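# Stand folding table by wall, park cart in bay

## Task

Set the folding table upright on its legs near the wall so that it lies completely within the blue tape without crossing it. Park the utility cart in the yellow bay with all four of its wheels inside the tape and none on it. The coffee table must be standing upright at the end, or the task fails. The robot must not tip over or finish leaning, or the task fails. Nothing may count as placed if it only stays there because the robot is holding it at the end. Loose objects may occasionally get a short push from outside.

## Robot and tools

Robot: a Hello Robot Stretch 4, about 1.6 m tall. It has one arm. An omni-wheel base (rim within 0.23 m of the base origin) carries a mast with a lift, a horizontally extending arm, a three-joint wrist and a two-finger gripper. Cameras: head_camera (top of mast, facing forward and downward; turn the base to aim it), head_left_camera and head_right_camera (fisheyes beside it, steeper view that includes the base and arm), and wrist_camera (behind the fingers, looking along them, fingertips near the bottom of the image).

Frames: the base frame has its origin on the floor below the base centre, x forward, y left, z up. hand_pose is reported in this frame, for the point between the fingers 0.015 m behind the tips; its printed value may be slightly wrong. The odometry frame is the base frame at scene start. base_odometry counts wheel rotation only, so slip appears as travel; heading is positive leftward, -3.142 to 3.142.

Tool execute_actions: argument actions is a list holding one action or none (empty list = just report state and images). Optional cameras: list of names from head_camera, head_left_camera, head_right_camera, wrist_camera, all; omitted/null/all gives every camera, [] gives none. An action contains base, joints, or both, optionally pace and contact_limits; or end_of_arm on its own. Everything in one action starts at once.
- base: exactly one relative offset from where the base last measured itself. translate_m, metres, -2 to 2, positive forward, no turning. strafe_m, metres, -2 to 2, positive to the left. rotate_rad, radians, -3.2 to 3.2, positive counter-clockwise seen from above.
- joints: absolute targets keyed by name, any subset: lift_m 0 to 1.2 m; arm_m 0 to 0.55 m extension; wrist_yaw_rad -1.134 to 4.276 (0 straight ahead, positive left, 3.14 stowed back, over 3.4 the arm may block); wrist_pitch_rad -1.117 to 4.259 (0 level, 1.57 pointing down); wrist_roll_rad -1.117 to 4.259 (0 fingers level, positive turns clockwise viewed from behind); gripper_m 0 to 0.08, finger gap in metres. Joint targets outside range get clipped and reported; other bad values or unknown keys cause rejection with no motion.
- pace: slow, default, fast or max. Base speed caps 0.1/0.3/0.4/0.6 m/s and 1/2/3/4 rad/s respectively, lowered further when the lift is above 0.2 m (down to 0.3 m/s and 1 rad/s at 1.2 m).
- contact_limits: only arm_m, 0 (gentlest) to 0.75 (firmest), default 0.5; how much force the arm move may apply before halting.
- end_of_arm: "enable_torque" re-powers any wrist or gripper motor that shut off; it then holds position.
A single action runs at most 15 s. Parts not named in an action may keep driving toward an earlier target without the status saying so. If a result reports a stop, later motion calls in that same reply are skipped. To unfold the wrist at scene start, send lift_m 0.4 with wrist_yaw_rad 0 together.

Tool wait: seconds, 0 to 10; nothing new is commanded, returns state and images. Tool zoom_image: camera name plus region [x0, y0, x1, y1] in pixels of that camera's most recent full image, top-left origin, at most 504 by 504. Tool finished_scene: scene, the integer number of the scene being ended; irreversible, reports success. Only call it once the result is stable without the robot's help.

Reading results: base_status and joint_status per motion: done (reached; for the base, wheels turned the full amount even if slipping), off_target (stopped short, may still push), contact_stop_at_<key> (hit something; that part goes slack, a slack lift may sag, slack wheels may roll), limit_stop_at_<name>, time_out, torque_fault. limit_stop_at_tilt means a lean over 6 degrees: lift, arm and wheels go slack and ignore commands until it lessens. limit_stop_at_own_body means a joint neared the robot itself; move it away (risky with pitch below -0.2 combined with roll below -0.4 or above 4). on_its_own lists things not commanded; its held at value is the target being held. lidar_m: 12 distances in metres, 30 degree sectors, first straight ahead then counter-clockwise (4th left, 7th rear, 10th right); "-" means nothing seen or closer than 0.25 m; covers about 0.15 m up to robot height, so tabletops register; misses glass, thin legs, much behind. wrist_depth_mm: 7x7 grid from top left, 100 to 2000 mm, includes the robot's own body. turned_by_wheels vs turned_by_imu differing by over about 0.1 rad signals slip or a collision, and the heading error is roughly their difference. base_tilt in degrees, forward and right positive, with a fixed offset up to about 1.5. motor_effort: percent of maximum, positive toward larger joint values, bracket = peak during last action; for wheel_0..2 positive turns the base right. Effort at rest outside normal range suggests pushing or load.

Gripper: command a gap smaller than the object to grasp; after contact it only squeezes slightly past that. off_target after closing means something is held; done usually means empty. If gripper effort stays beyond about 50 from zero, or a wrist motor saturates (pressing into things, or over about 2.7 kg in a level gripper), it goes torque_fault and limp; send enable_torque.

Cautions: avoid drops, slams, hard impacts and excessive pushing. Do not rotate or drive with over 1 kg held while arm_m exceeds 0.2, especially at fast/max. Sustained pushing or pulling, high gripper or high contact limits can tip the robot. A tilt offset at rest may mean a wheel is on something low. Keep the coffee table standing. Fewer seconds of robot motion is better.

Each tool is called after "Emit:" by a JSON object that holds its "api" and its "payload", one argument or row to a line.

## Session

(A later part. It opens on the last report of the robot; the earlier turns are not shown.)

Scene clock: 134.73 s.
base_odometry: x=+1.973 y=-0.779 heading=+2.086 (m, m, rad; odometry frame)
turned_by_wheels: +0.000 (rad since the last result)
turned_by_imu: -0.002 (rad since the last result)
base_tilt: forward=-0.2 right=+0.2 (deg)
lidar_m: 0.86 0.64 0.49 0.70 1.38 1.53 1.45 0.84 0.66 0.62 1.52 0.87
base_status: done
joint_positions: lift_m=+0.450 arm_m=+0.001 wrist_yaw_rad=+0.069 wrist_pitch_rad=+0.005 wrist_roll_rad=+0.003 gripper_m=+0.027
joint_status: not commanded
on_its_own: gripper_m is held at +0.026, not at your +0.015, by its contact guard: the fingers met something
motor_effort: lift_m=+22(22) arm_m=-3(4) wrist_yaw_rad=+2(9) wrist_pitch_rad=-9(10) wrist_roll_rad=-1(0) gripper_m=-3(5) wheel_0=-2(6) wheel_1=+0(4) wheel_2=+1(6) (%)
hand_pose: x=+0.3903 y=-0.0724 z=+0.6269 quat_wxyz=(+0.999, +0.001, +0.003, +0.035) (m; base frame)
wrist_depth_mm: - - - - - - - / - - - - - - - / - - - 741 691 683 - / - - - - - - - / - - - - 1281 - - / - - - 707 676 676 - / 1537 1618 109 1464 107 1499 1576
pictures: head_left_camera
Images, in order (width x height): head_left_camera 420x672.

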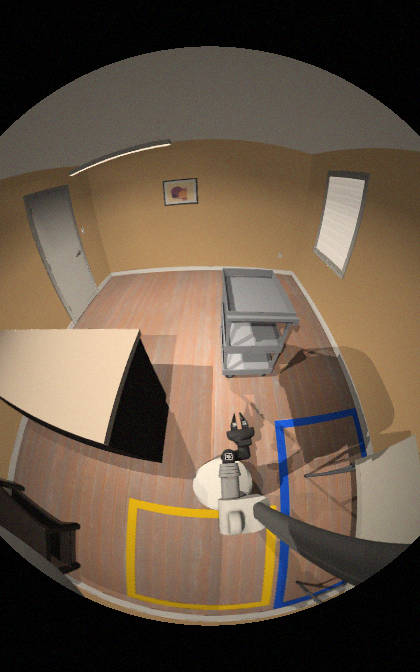

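Emit:
{"api": "execute_actions", "payload": {
  "actions": [
    {"base":{"translate_m":0.57},"joints":{"gripper_m":0.08}}
  ],
  "cameras": []
}}

Emit:
{"api": "execute_actions", "payload": {
  "actions": [
    {"joints":{"gripper_m":0.01}}
  ],
  "cameras": []
}}

Emit:
{"api": "execute_actions", "payload": {
  "actions": [
    {"base":{"translate_m":-0.75},"pace":"slow"}
  ],
  "cameras": ["head_left_camera"]
}}

Emit:
{"api": "execute_actions", "payload": {
  "actions": [
    {"base":{"translate_m":-0.75},"pace":"slow"}
  ],
  "cameras": ["head_left_camera"]
}}

Scene clock: 151.47 s.
base_odometry: x=+1.692 y=-0.282 heading=+2.085 (m, m, rad; odometry frame)
turned_by_wheels: +0.000 (rad since the last result)
turned_by_imu: -0.002 (rad since the last result)
base_tilt: forward=-0.2 right=+0.3 (deg)
lidar_m: 0.29 2.86 0.44 0.42 0.46 1.73 2.04 0.93 0.89 1.48 0.39 0.30
base_status: done
joint_positions: lift_m=+0.450 arm_m=+0.001 wrist_yaw_rad=+0.070 wrist_pitch_rad=+0.005 wrist_roll_rad=+0.003 gripper_m=+0.080
joint_status: all done
motor_effort: lift_m=+22(22) arm_m=-4(4) wrist_yaw_rad=+1(3) wrist_pitch_rad=-10(11) wrist_roll_rad=+0(0) gripper_m=+2(0) wheel_0=+0(3) wheel_1=+0(2) wheel_2=+0(8) (%)
hand_pose: x=+0.3903 y=-0.0724 z=+0.6270 quat_wxyz=(+0.999, +0.001, +0.003, +0.035) (m; base frame)
wrist_depth_mm: - - - 135 183 178 - / - - - 135 260 254 246 / - - - 134 480 462 445 / - - - 133 - - - / - - - 132 - - - / - - - 132 715 699 634 / - 105 1464 131 136 110 -
pictures: none
No camera images: the call's "cameras" was empty. Leave "cameras" out to get every camera's image.

Scene clock: 152.70 s.
base_odometry: x=+1.692 y=-0.282 heading=+2.085 (m, m, rad; odometry frame)
turned_by_wheels: +0.000 (rad since the last result)
turned_by_imu: +0.000 (rad since the last result)
base_tilt: forward=-0.1 right=+0.2 (deg)
lidar_m: 0.29 2.85 0.41 0.41 0.46 1.74 2.04 0.93 0.87 1.48 0.42 0.30
base_status: not commanded
joint_positions: lift_m=+0.450 arm_m=+0.001 wrist_yaw_rad=+0.068 wrist_pitch_rad=+0.005 wrist_roll_rad=+0.003 gripper_m=+0.025
joint_status: gripper_m off_target (ended at +0.025, target +0.010)
on_its_own: gripper_m is held at +0.020, not at your +0.010, by its contact guard: the fingers met something
motor_effort: lift_m=+22(22) arm_m=-4(4) wrist_yaw_rad=+5(5) wrist_pitch_rad=-10(10) wrist_roll_rad=-3(1) gripper_m=-40(42) wheel_0=-1(1) wheel_1=+0(1) wheel_2=+0(0) (%)
hand_pose: x=+0.3902 y=-0.0727 z=+0.6270 quat_wxyz=(+0.999, +0.001, +0.002, +0.034) (m; base frame)
wrist_depth_mm: - - - 135 183 178 - / - - - 134 263 252 246 / - - - 133 477 459 449 / - - - 133 - - - / - - - 132 - - - / - - - 132 715 683 634 / 1537 1537 109 130 106 508 504
pictures: none
No camera images: the call's "cameras" was empty. Leave "cameras" out to get every camera's image.

Scene clock: 161.50 s.
torque_fault: gripper_m switched itself off since the last result.
base_odometry: x=+2.062 y=-0.935 heading=+2.085 (m, m, rad; odometry frame)
turned_by_wheels: +0.000 (rad since the last result)
turned_by_imu: +0.000 (rad since the last result)
base_tilt: forward=-0.2 right=+0.3 (deg)
lidar_m: 0.43 0.66 0.57 1.64 1.32 1.31 1.28 0.81 0.62 0.61 1.54 0.45
base_status: done
joint_positions: lift_m=+0.450 arm_m=+0.001 wrist_yaw_rad=+0.070 wrist_pitch_rad=+0.005 wrist_roll_rad=+0.003 gripper_m=+0.042
joint_status: not commanded
on_its_own: gripper_m is off since a torque_fault, until you send "end_of_arm": "enable_torque" (your +0.010 is given up)
motor_effort: lift_m=+22(22) arm_m=-4(4) wrist_yaw_rad=+0(24) wrist_pitch_rad=-10(10) wrist_roll_rad=+0(1) gripper_m=+1(53) wheel_0=-2(5) wheel_1=-1(4) wheel_2=+2(7) (%)
hand_pose: x=+0.3903 y=-0.0722 z=+0.6270 quat_wxyz=(+0.999, +0.001, +0.002, +0.035) (m; base frame)
wrist_depth_mm: - - - 253 276 307 336 / - - - 259 282 309 332 / 668 - 759 268 484 466 452 / 668 - - 265 - - - / 668 - - 262 - - - / 676 - 831 257 778 640 539 / 676 1576 129 254 111 508 484
pictures: head_left_camera
Images, in order (width x height): head_left_camera 420x672.

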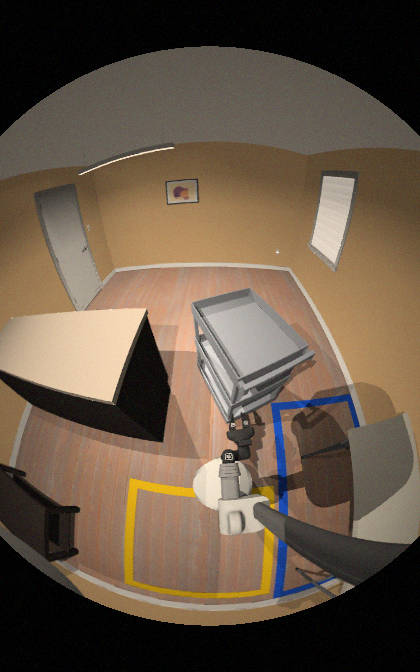

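Scene clock: 170.27 s.
base_odometry: x=+2.431 y=-1.588 heading=+2.085 (m, m, rad; odometry frame)
turned_by_wheels: +0.000 (rad since the last result)
turned_by_imu: -0.002 (rad since the last result)
base_tilt: forward=-0.1 right=+0.3 (deg)
lidar_m: 1.15 1.18 1.65 1.22 0.76 0.54 0.54 0.59 0.53 0.52 0.59 0.86
base_status: done
joint_positions: lift_m=+0.450 arm_m=+0.001 wrist_yaw_rad=+0.070 wrist_pitch_rad=+0.005 wrist_roll_rad=+0.003 gripper_m=+0.042
joint_status: not commanded
on_its_own: gripper_m is off since a torque_fault, until you send "end_of_arm": "enable_torque" (your +0.010 is given up)
motor_effort: lift_m=+22(22) arm_m=-4(4) wrist_yaw_rad=-1(1) wrist_pitch_rad=-10(10) wrist_roll_rad=+0(2) gripper_m=+0(1) wheel_0=+0(4) wheel_1=-2(4) wheel_2=+0(6) (%)
hand_pose: x=+0.3903 y=-0.0722 z=+0.6270 quat_wxyz=(+0.999, +0.001, +0.002, +0.035) (m; base frame)
wrist_depth_mm: - - - - - - - / - - - - - - - / 917 1042 - - - - - / 904 1008 - 1537 - - - / 917 1008 - 1464 1464 - - / 904 1008 - 1618 - - - / 904 878 129 1229 110 1708 1618
pictures: head_left_camera
Images, in order (width x height): head_left_camera 420x672.

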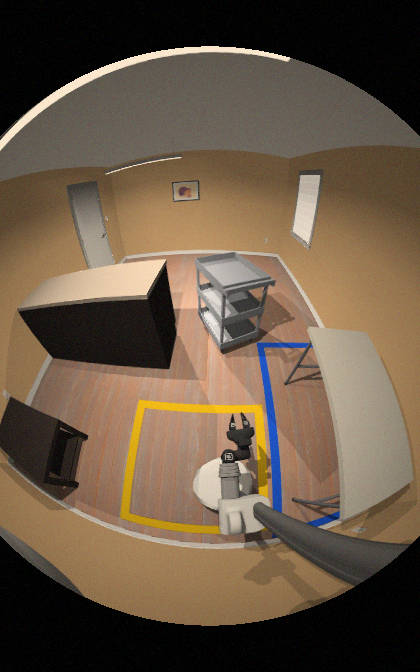

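Emit:
{"api": "execute_actions", "payload": {
  "actions": [
    {"end_of_arm":"enable_torque"}
  ],
  "cameras": []
}}

Emit:
{"api": "execute_actions", "payload": {
  "actions": [
    {"base":{"translate_m":0.88},"joints":{"gripper_m":0.08}}
  ],
  "cameras": ["wrist_camera"]
}}

Emit:
{"api": "execute_actions", "payload": {
  "actions": [
    {"joints":{"gripper_m":0.026}}
  ],
  "cameras": []
}}

Emit:
{"api": "execute_actions", "payload": {
  "actions": [
    {"base":{"translate_m":-0.6},"pace":"slow"}
  ],
  "cameras": ["head_left_camera"]
}}

Scene clock: 177.60 s.
base_odometry: x=+2.431 y=-1.588 heading=+2.085 (m, m, rad; odometry frame)
turned_by_wheels: +0.000 (rad since the last result)
turned_by_imu: -0.001 (rad since the last result)
base_tilt: forward=-0.2 right=+0.3 (deg)
lidar_m: 1.17 1.19 1.62 1.23 0.73 0.55 0.54 0.58 0.52 0.53 0.56 0.89
base_status: not commanded
joint_positions: lift_m=+0.450 arm_m=+0.001 wrist_yaw_rad=+0.070 wrist_pitch_rad=+0.005 wrist_roll_rad=+0.003 gripper_m=+0.042
joint_status: not commanded
end_of_arm: enable_torque: each motor that was off is on again
on_its_own: gripper_m is held at +0.042, not at your +0.010, since a torque_fault
motor_effort: lift_m=+22(22) arm_m=-4(4) wrist_yaw_rad=-1(0) wrist_pitch_rad=-10(10) wrist_roll_rad=+0(0) gripper_m=-1(2) wheel_0=+0(0) wheel_1=-2(2) wheel_2=+0(0) (%)
hand_pose: x=+0.3903 y=-0.0722 z=+0.6270 quat_wxyz=(+0.999, +0.001, +0.002, +0.035) (m; base frame)
wrist_depth_mm: - - - - - - - / - - - - - - - / 904 1042 - - - - - / 904 1025 - 1576 - - - / 917 1025 - 1499 1430 - - / 917 1008 1983 1618 - - - / 891 878 129 1205 111 1661 1618
pictures: none
No camera images: the call's "cameras" was empty. Leave "cameras" out to get every camera's image.

Scene clock: 182.03 s.
base_odometry: x=+1.998 y=-0.822 heading=+2.085 (m, m, rad; odometry frame)
turned_by_wheels: +0.000 (rad since the last result)
turned_by_imu: -0.001 (rad since the last result)
base_tilt: forward=-0.2 right=+0.3 (deg)
lidar_m: 0.31 0.62 0.51 0.97 1.34 1.45 1.41 0.82 0.65 0.63 0.61 0.30
base_status: done
joint_positions: lift_m=+0.450 arm_m=+0.001 wrist_yaw_rad=+0.070 wrist_pitch_rad=+0.005 wrist_roll_rad=+0.003 gripper_m=+0.080
joint_status: all done
motor_effort: lift_m=+22(22) arm_m=-4(4) wrist_yaw_rad=+0(1) wrist_pitch_rad=-10(10) wrist_roll_rad=+0(0) gripper_m=+1(1) wheel_0=-1(4) wheel_1=+1(7) wheel_2=+2(8) (%)
hand_pose: x=+0.3903 y=-0.0723 z=+0.6270 quat_wxyz=(+0.999, +0.001, +0.002, +0.035) (m; base frame)
wrist_depth_mm: - - 201 127 183 178 - / - - 293 127 262 254 245 / - - 496 126 480 466 1229 / - - - 125 - - - / - - 668 125 - - - / - - 615 124 750 615 - / - 105 145 124 136 110 -
pictures: wrist_camera
camera_calibration (this result's frames):
wrist_camera: T_world_to_cam=[[0.0370977, -0.99931, -0.00156196, -0.0892627], [0.00270805, 0.00166356, -0.999995, 0.681329], [0.999308, 0.0370933, 0.00276789, -0.239588], [0, 0, 0, 1]] pos_world=[0.240889, -0.0814474, 0.681849]
Images, in order (width x height): wrist_camera 616x392.

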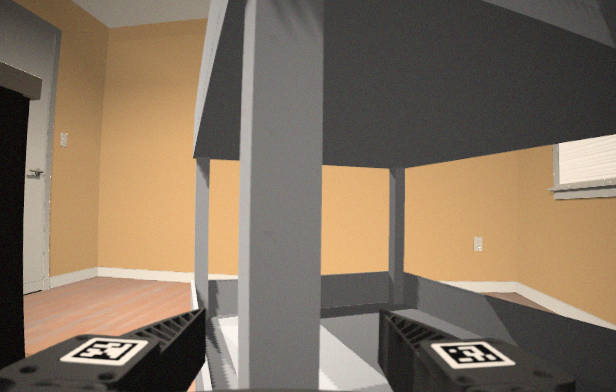

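Scene clock: 183.30 s.
base_odometry: x=+1.997 y=-0.822 heading=+2.086 (m, m, rad; odometry frame)
turned_by_wheels: +0.000 (rad since the last result)
turned_by_imu: +0.000 (rad since the last result)
base_tilt: forward=-0.2 right=+0.2 (deg)
lidar_m: 0.29 0.61 0.50 0.96 1.33 1.46 1.41 0.79 0.66 0.62 0.64 0.28
base_status: not commanded
joint_positions: lift_m=+0.450 arm_m=+0.001 wrist_yaw_rad=+0.073 wrist_pitch_rad=+0.005 wrist_roll_rad=+0.003 gripper_m=+0.029
joint_status: gripper_m off_target (ended at +0.029, target +0.026)
motor_effort: lift_m=+22(22) arm_m=-4(4) wrist_yaw_rad=-8(9) wrist_pitch_rad=-10(10) wrist_roll_rad=+1(1) gripper_m=-27(24) wheel_0=+2(2) wheel_1=+1(1) wheel_2=+2(2) (%)
hand_pose: x=+0.3905 y=-0.0716 z=+0.6270 quat_wxyz=(+0.999, +0.001, +0.002, +0.037) (m; base frame)
wrist_depth_mm: - - 250 125 183 178 - / - - 329 124 260 254 247 / - - 597 124 484 466 1229 / - - - 123 - - - / - - - 123 - - - / - - 668 122 759 621 - / 1618 1576 120 121 107 508 462
pictures: none
No camera images: the call's "cameras" was empty. Leave "cameras" out to get every camera's image.

Scene clock: 190.57 s.
base_odometry: x=+2.293 y=-1.344 heading=+2.086 (m, m, rad; odometry frame)
turned_by_wheels: +0.000 (rad since the last result)
turned_by_imu: -0.001 (rad since the last result)
base_tilt: forward=-0.2 right=+0.3 (deg)
lidar_m: 0.34 0.68 1.19 1.21 1.13 0.84 0.82 0.72 0.56 0.55 0.61 0.32
base_status: done
joint_positions: lift_m=+0.450 arm_m=+0.001 wrist_yaw_rad=+0.073 wrist_pitch_rad=+0.005 wrist_roll_rad=+0.003 gripper_m=+0.032
joint_status: not commanded
motor_effort: lift_m=+22(22) arm_m=-4(4) wrist_yaw_rad=-9(13) wrist_pitch_rad=-10(10) wrist_roll_rad=+0(1) gripper_m=-43(42) wheel_0=-2(4) wheel_1=-1(6) wheel_2=+3(8) (%)
hand_pose: x=+0.3905 y=-0.0717 z=+0.6269 quat_wxyz=(+0.999, +0.001, +0.003, +0.036) (m; base frame)
wrist_depth_mm: - 332 189 133 183 202 273 / - 325 266 132 260 253 272 / 699 492 496 130 480 462 452 / 707 991 - 129 - - - / 699 976 - 128 - - - / 699 621 699 128 647 559 - / 707 410 110 126 107 473 439
pictures: head_left_camera
Images, in order (width x height): head_left_camera 420x672.

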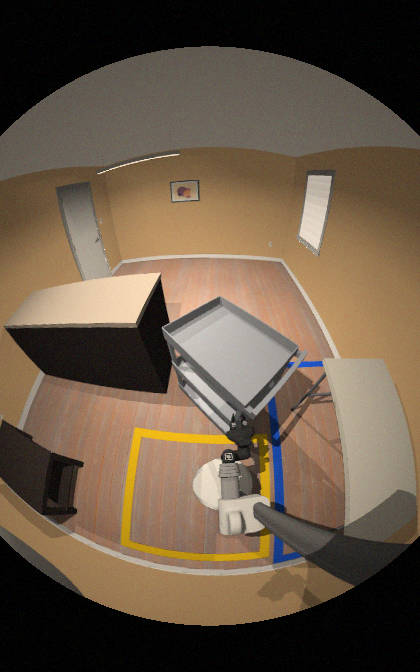

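Emit:
{"api": "execute_actions", "payload": {
  "actions": [
    {"base":{"translate_m":-0.53},"pace":"slow"}
  ],
  "cameras": ["head_left_camera"]
}}

Scene clock: 208.77 s.
base_odometry: x=+2.554 y=-1.805 heading=+2.086 (m, m, rad; odometry frame)
turned_by_wheels: +0.000 (rad since the last result)
turned_by_imu: -0.002 (rad since the last result)
base_tilt: forward=-0.2 right=+0.2 (deg)
lidar_m: 0.35 0.54 1.28 0.95 0.40 0.30 0.29 0.32 0.49 0.48 0.51 0.31
base_status: done
joint_positions: lift_m=+0.450 arm_m=+0.001 wrist_yaw_rad=+0.073 wrist_pitch_rad=+0.005 wrist_roll_rad=+0.003 gripper_m=+0.032
joint_status: not commanded
motor_effort: lift_m=+22(22) arm_m=-4(4) wrist_yaw_rad=-9(8) wrist_pitch_rad=-10(10) wrist_roll_rad=+1(1) gripper_m=-46(45) wheel_0=+0(4) wheel_1=+0(3) wheel_2=+2(8) (%)
hand_pose: x=+0.3905 y=-0.0717 z=+0.6269 quat_wxyz=(+0.999, +0.001, +0.003, +0.036) (m; base frame)
wrist_depth_mm: 330 211 180 137 191 304 319 / 336 264 265 136 262 312 433 / 492 492 496 135 484 459 - / 1205 1182 1464 134 - - - / 1205 1182 1397 132 - - - / 564 647 741 132 597 512 - / 397 488 122 130 106 439 1576
pictures: head_left_camera
Images, in order (width x height): head_left_camera 420x672.

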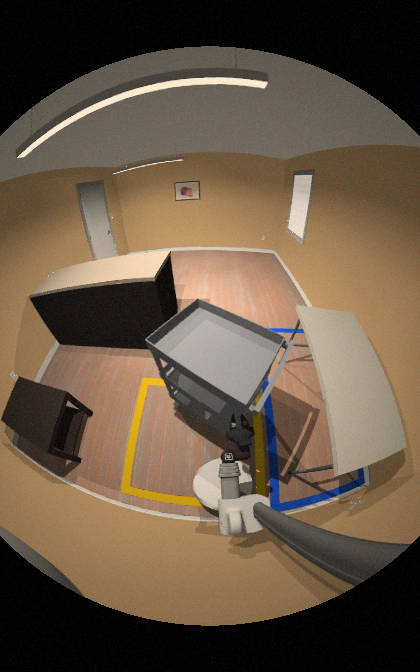

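Emit:
{"api": "execute_actions", "payload": {
  "actions": [
    {"base":{"rotate_rad":0.7},"pace":"slow"}
  ],
  "cameras": ["head_left_camera"]
}}

Scene clock: 214.90 s.
base_odometry: x=+2.554 y=-1.805 heading=+2.785 (m, m, rad; odometry frame)
turned_by_wheels: +0.699 (rad since the last result)
turned_by_imu: +0.691 (rad since the last result)
base_tilt: forward=-0.2 right=+0.3 (deg)
lidar_m: 0.29 1.25 0.66 0.35 0.29 0.29 0.34 0.54 0.49 0.61 0.36 0.30
base_status: done
joint_positions: lift_m=+0.450 arm_m=+0.001 wrist_yaw_rad=+0.067 wrist_pitch_rad=+0.005 wrist_roll_rad=+0.003 gripper_m=+0.029
joint_status: not commanded
on_its_own: gripper_m moved -0.003 toward your old target +0.026
motor_effort: lift_m=+22(22) arm_m=-3(4) wrist_yaw_rad=+8(35) wrist_pitch_rad=-9(10) wrist_roll_rad=+0(1) gripper_m=-21(45) wheel_0=-3(10) wheel_1=-3(2) wheel_2=+0(11) (%)
hand_pose: x=+0.3900 y=-0.0729 z=+0.6270 quat_wxyz=(+0.999, +0.001, +0.002, +0.034) (m; base frame)
wrist_depth_mm: 1921 - - 134 183 177 - / 1983 - - 133 262 252 245 / 1808 - - 132 480 462 445 / 1863 - - 132 1255 1205 - / 1808 - - 132 1255 1205 - / 991 - - 131 691 661 647 / 1182 1576 113 129 106 508 504
pictures: head_left_camera
Images, in order (width x height): head_left_camera 420x672.

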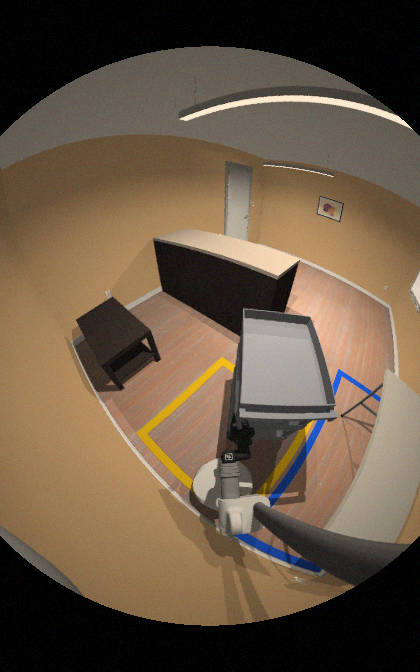

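Emit:
{"api": "execute_actions", "payload": {
  "actions": [
    {"base":{"rotate_rad":0.8},"joints":{"gripper_m":0.024,"arm_m":0.15},"pace":"slow"}
  ],
  "cameras": ["head_left_camera"]
}}

Scene clock: 223.17 s.
base_odometry: x=+2.554 y=-1.805 heading=-2.698 (m, m, rad; odometry frame)
turned_by_wheels: +0.800 (rad since the last result)
turned_by_imu: +0.789 (rad since the last result)
base_tilt: forward=-0.2 right=+0.3 (deg)
lidar_m: 0.27 0.44 0.31 0.28 0.29 0.44 0.50 0.54 0.75 4.44 0.25 0.25
base_status: done
joint_positions: lift_m=+0.450 arm_m=+0.149 wrist_yaw_rad=+0.072 wrist_pitch_rad=+0.002 wrist_roll_rad=+0.003 gripper_m=+0.027
joint_status: gripper_m off_target (ended at +0.027, target +0.024); the others done
motor_effort: lift_m=+21(22) arm_m=+5(5) wrist_yaw_rad=-6(43) wrist_pitch_rad=-3(8) wrist_roll_rad=+1(1) gripper_m=-19(49) wheel_0=+4(15) wheel_1=+1(7) wheel_2=+0(10) (%)
hand_pose: x=+0.5383 y=-0.0718 z=+0.6275 quat_wxyz=(+0.999, +0.001, +0.001, +0.036) (m; base frame)
wrist_depth_mm: 508 707 1281 153 183 178 - / 504 707 1366 151 - 1983 - / 504 723 1336 151 - 1921 1921 / 504 741 1366 150 1983 - 1863 / 504 723 1366 149 - - 1863 / 504 723 1098 148 976 1921 1921 / 517 634 110 146 107 1537 1708
pictures: head_left_camera
Images, in order (width x height): head_left_camera 420x672.

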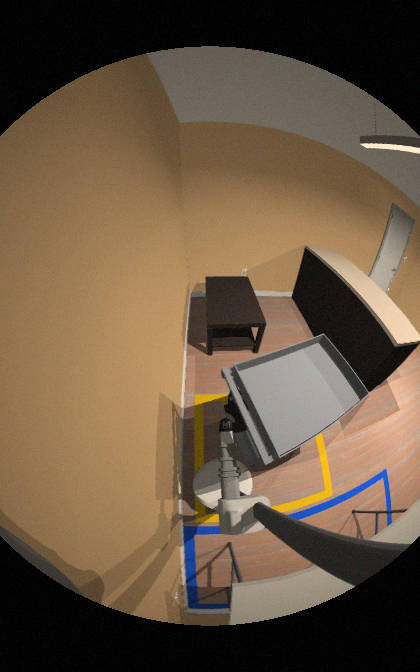

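Emit:
{"api": "execute_actions", "payload": {
  "actions": [
    {"base":{"translate_m":-0.2},"pace":"slow"}
  ],
  "cameras": []
}}

Emit:
{"api": "execute_actions", "payload": {
  "actions": [
    {"base":{"rotate_rad":0.2},"pace":"slow"}
  ],
  "cameras": []
}}

Emit:
{"api": "execute_actions", "payload": {
  "actions": [
    {"joints":{"gripper_m":0.07}}
  ]
}}

Scene clock: 236.53 s.
base_odometry: x=+2.734 y=-1.719 heading=-2.697 (m, m, rad; odometry frame)
turned_by_wheels: +0.001 (rad since the last result)
turned_by_imu: -0.001 (rad since the last result)
base_tilt: forward=-0.1 right=+0.3 (deg)
lidar_m: 0.38 0.43 0.31 0.29 0.31 0.45 0.29 0.31 0.45 4.43 0.27 0.29
base_status: done
joint_positions: lift_m=+0.450 arm_m=+0.150 wrist_yaw_rad=+0.075 wrist_pitch_rad=+0.002 wrist_roll_rad=+0.003 gripper_m=+0.029
joint_status: not commanded
on_its_own: wrist_yaw_rad is at rest, and its effort (-15) is outside its rest range (-13 to +13)
motor_effort: lift_m=+21(22) arm_m=+3(6) wrist_yaw_rad=-15(14) wrist_pitch_rad=-3(3) wrist_roll_rad=+0(1) gripper_m=-34(34) wheel_0=+1(4) wheel_1=+0(2) wheel_2=+5(8) (%)
hand_pose: x=+0.5391 y=-0.0711 z=+0.6275 quat_wxyz=(+0.999, +0.001, +0.001, +0.038) (m; base frame)
wrist_depth_mm: 504 699 1229 160 183 178 - / 500 707 1308 159 - 252 244 / 504 723 1205 158 - - - / 508 723 1182 155 - - 1863 / 508 723 1205 155 - - 1808 / 500 715 1078 153 1661 - 1863 / 508 627 121 150 106 1537 1661
pictures: none
No camera images: the call's "cameras" was empty. Leave "cameras" out to get every camera's image.

Scene clock: 237.90 s.
base_odometry: x=+2.735 y=-1.719 heading=-2.497 (m, m, rad; odometry frame)
turned_by_wheels: +0.200 (rad since the last result)
turned_by_imu: +0.197 (rad since the last result)
base_tilt: forward=-0.1 right=+0.2 (deg)
lidar_m: 0.32 0.37 0.29 0.29 0.35 0.57 0.29 0.34 0.61 1.70 0.25 0.25
base_status: done
joint_positions: lift_m=+0.450 arm_m=+0.149 wrist_yaw_rad=+0.072 wrist_pitch_rad=+0.004 wrist_roll_rad=+0.003 gripper_m=+0.025
joint_status: not commanded
on_its_own: gripper_m moved -0.004 to your old target +0.024
motor_effort: lift_m=+22(22) arm_m=+3(3) wrist_yaw_rad=-5(64) wrist_pitch_rad=-7(8) wrist_roll_rad=+0(0) gripper_m=-5(34) wheel_0=+3(20) wheel_1=-1(8) wheel_2=+0(16) (%)
hand_pose: x=+0.5387 y=-0.0720 z=+0.6272 quat_wxyz=(+0.999, +0.001, +0.002, +0.036) (m; base frame)
wrist_depth_mm: 336 433 640 168 186 180 - / 332 439 654 167 - - 1921 / 334 442 661 166 - - 1921 / 334 445 668 166 - - 1983 / 334 445 676 164 - 1921 1921 / 332 442 621 163 1537 1078 946 / 336 397 109 160 107 1308 1205
pictures: none
No camera images: the call's "cameras" was empty. Leave "cameras" out to get every camera's image.

Scene clock: 238.93 s.
base_odometry: x=+2.735 y=-1.719 heading=-2.497 (m, m, rad; odometry frame)
turned_by_wheels: +0.000 (rad since the last result)
turned_by_imu: +0.000 (rad since the last result)
base_tilt: forward=-0.2 right=+0.3 (deg)
lidar_m: 0.32 0.37 0.30 0.29 0.32 0.56 0.30 0.34 0.61 1.70 0.25 0.25
base_status: not commanded
joint_positions: lift_m=+0.450 arm_m=+0.149 wrist_yaw_rad=+0.071 wrist_pitch_rad=+0.004 wrist_roll_rad=+0.003 gripper_m=+0.070
joint_status: all done
motor_effort: lift_m=+21(21) arm_m=+3(3) wrist_yaw_rad=+0(2) wrist_pitch_rad=-7(7) wrist_roll_rad=-1(1) gripper_m=+1(1) wheel_0=+2(3) wheel_1=-1(1) wheel_2=+0(1) (%)
hand_pose: x=+0.5386 y=-0.0722 z=+0.6272 quat_wxyz=(+0.999, +0.001, +0.002, +0.035) (m; base frame)
wrist_depth_mm: 336 436 634 168 186 180 - / 332 439 661 167 - - 1921 / 334 439 668 167 - - 1983 / 336 442 627 166 - - 1983 / 336 442 627 165 - 1983 1983 / 334 436 621 164 1098 1078 960 / - 104 177 163 128 110 1205
pictures: head_camera, head_left_camera, head_right_camera, wrist_camera
camera_calibration (this result's frames):
wrist_camera: T_world_to_cam=[[0.0373523, -0.999301, -0.00158172, -0.094833], [0.00363561, 0.00171871, -0.999992, 0.680675], [0.999296, 0.0373462, 0.00369726, -0.388356], [0, 0, 0, 1]] pos_world=[0.38915, -0.0814329, 0.681955]
Images, in order (width x height): head_camera 420x560, head_left_camera 420x672, head_right_camera 420x672, wrist_camera 616x392.

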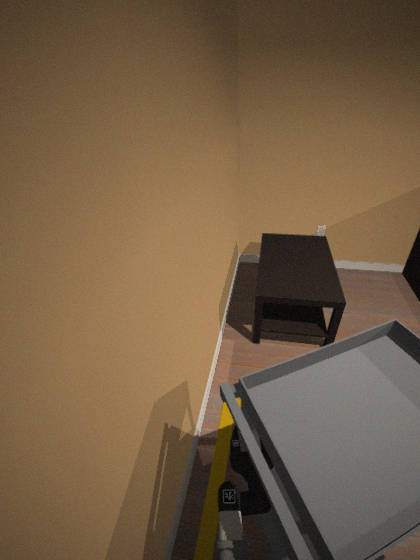

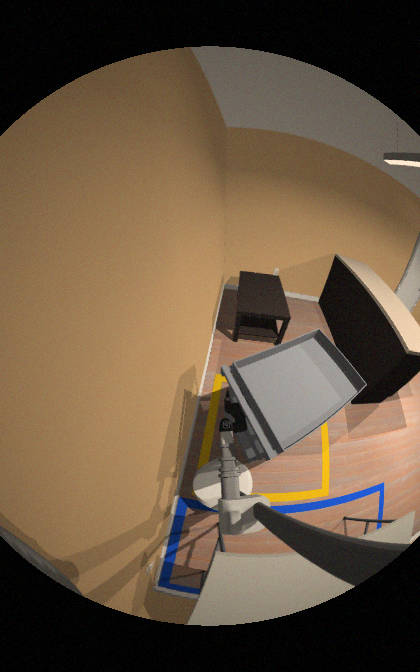

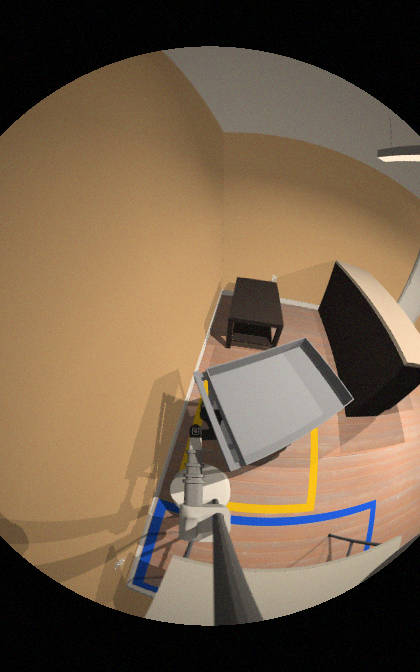

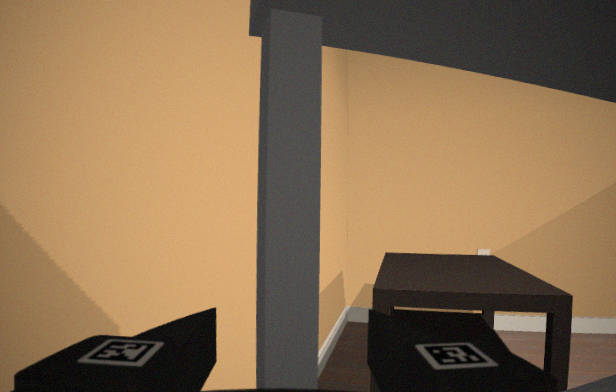

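Emit:
{"api": "finished_scene", "payload": {
  "scene": 2
}}

The scene is finished: the task was done.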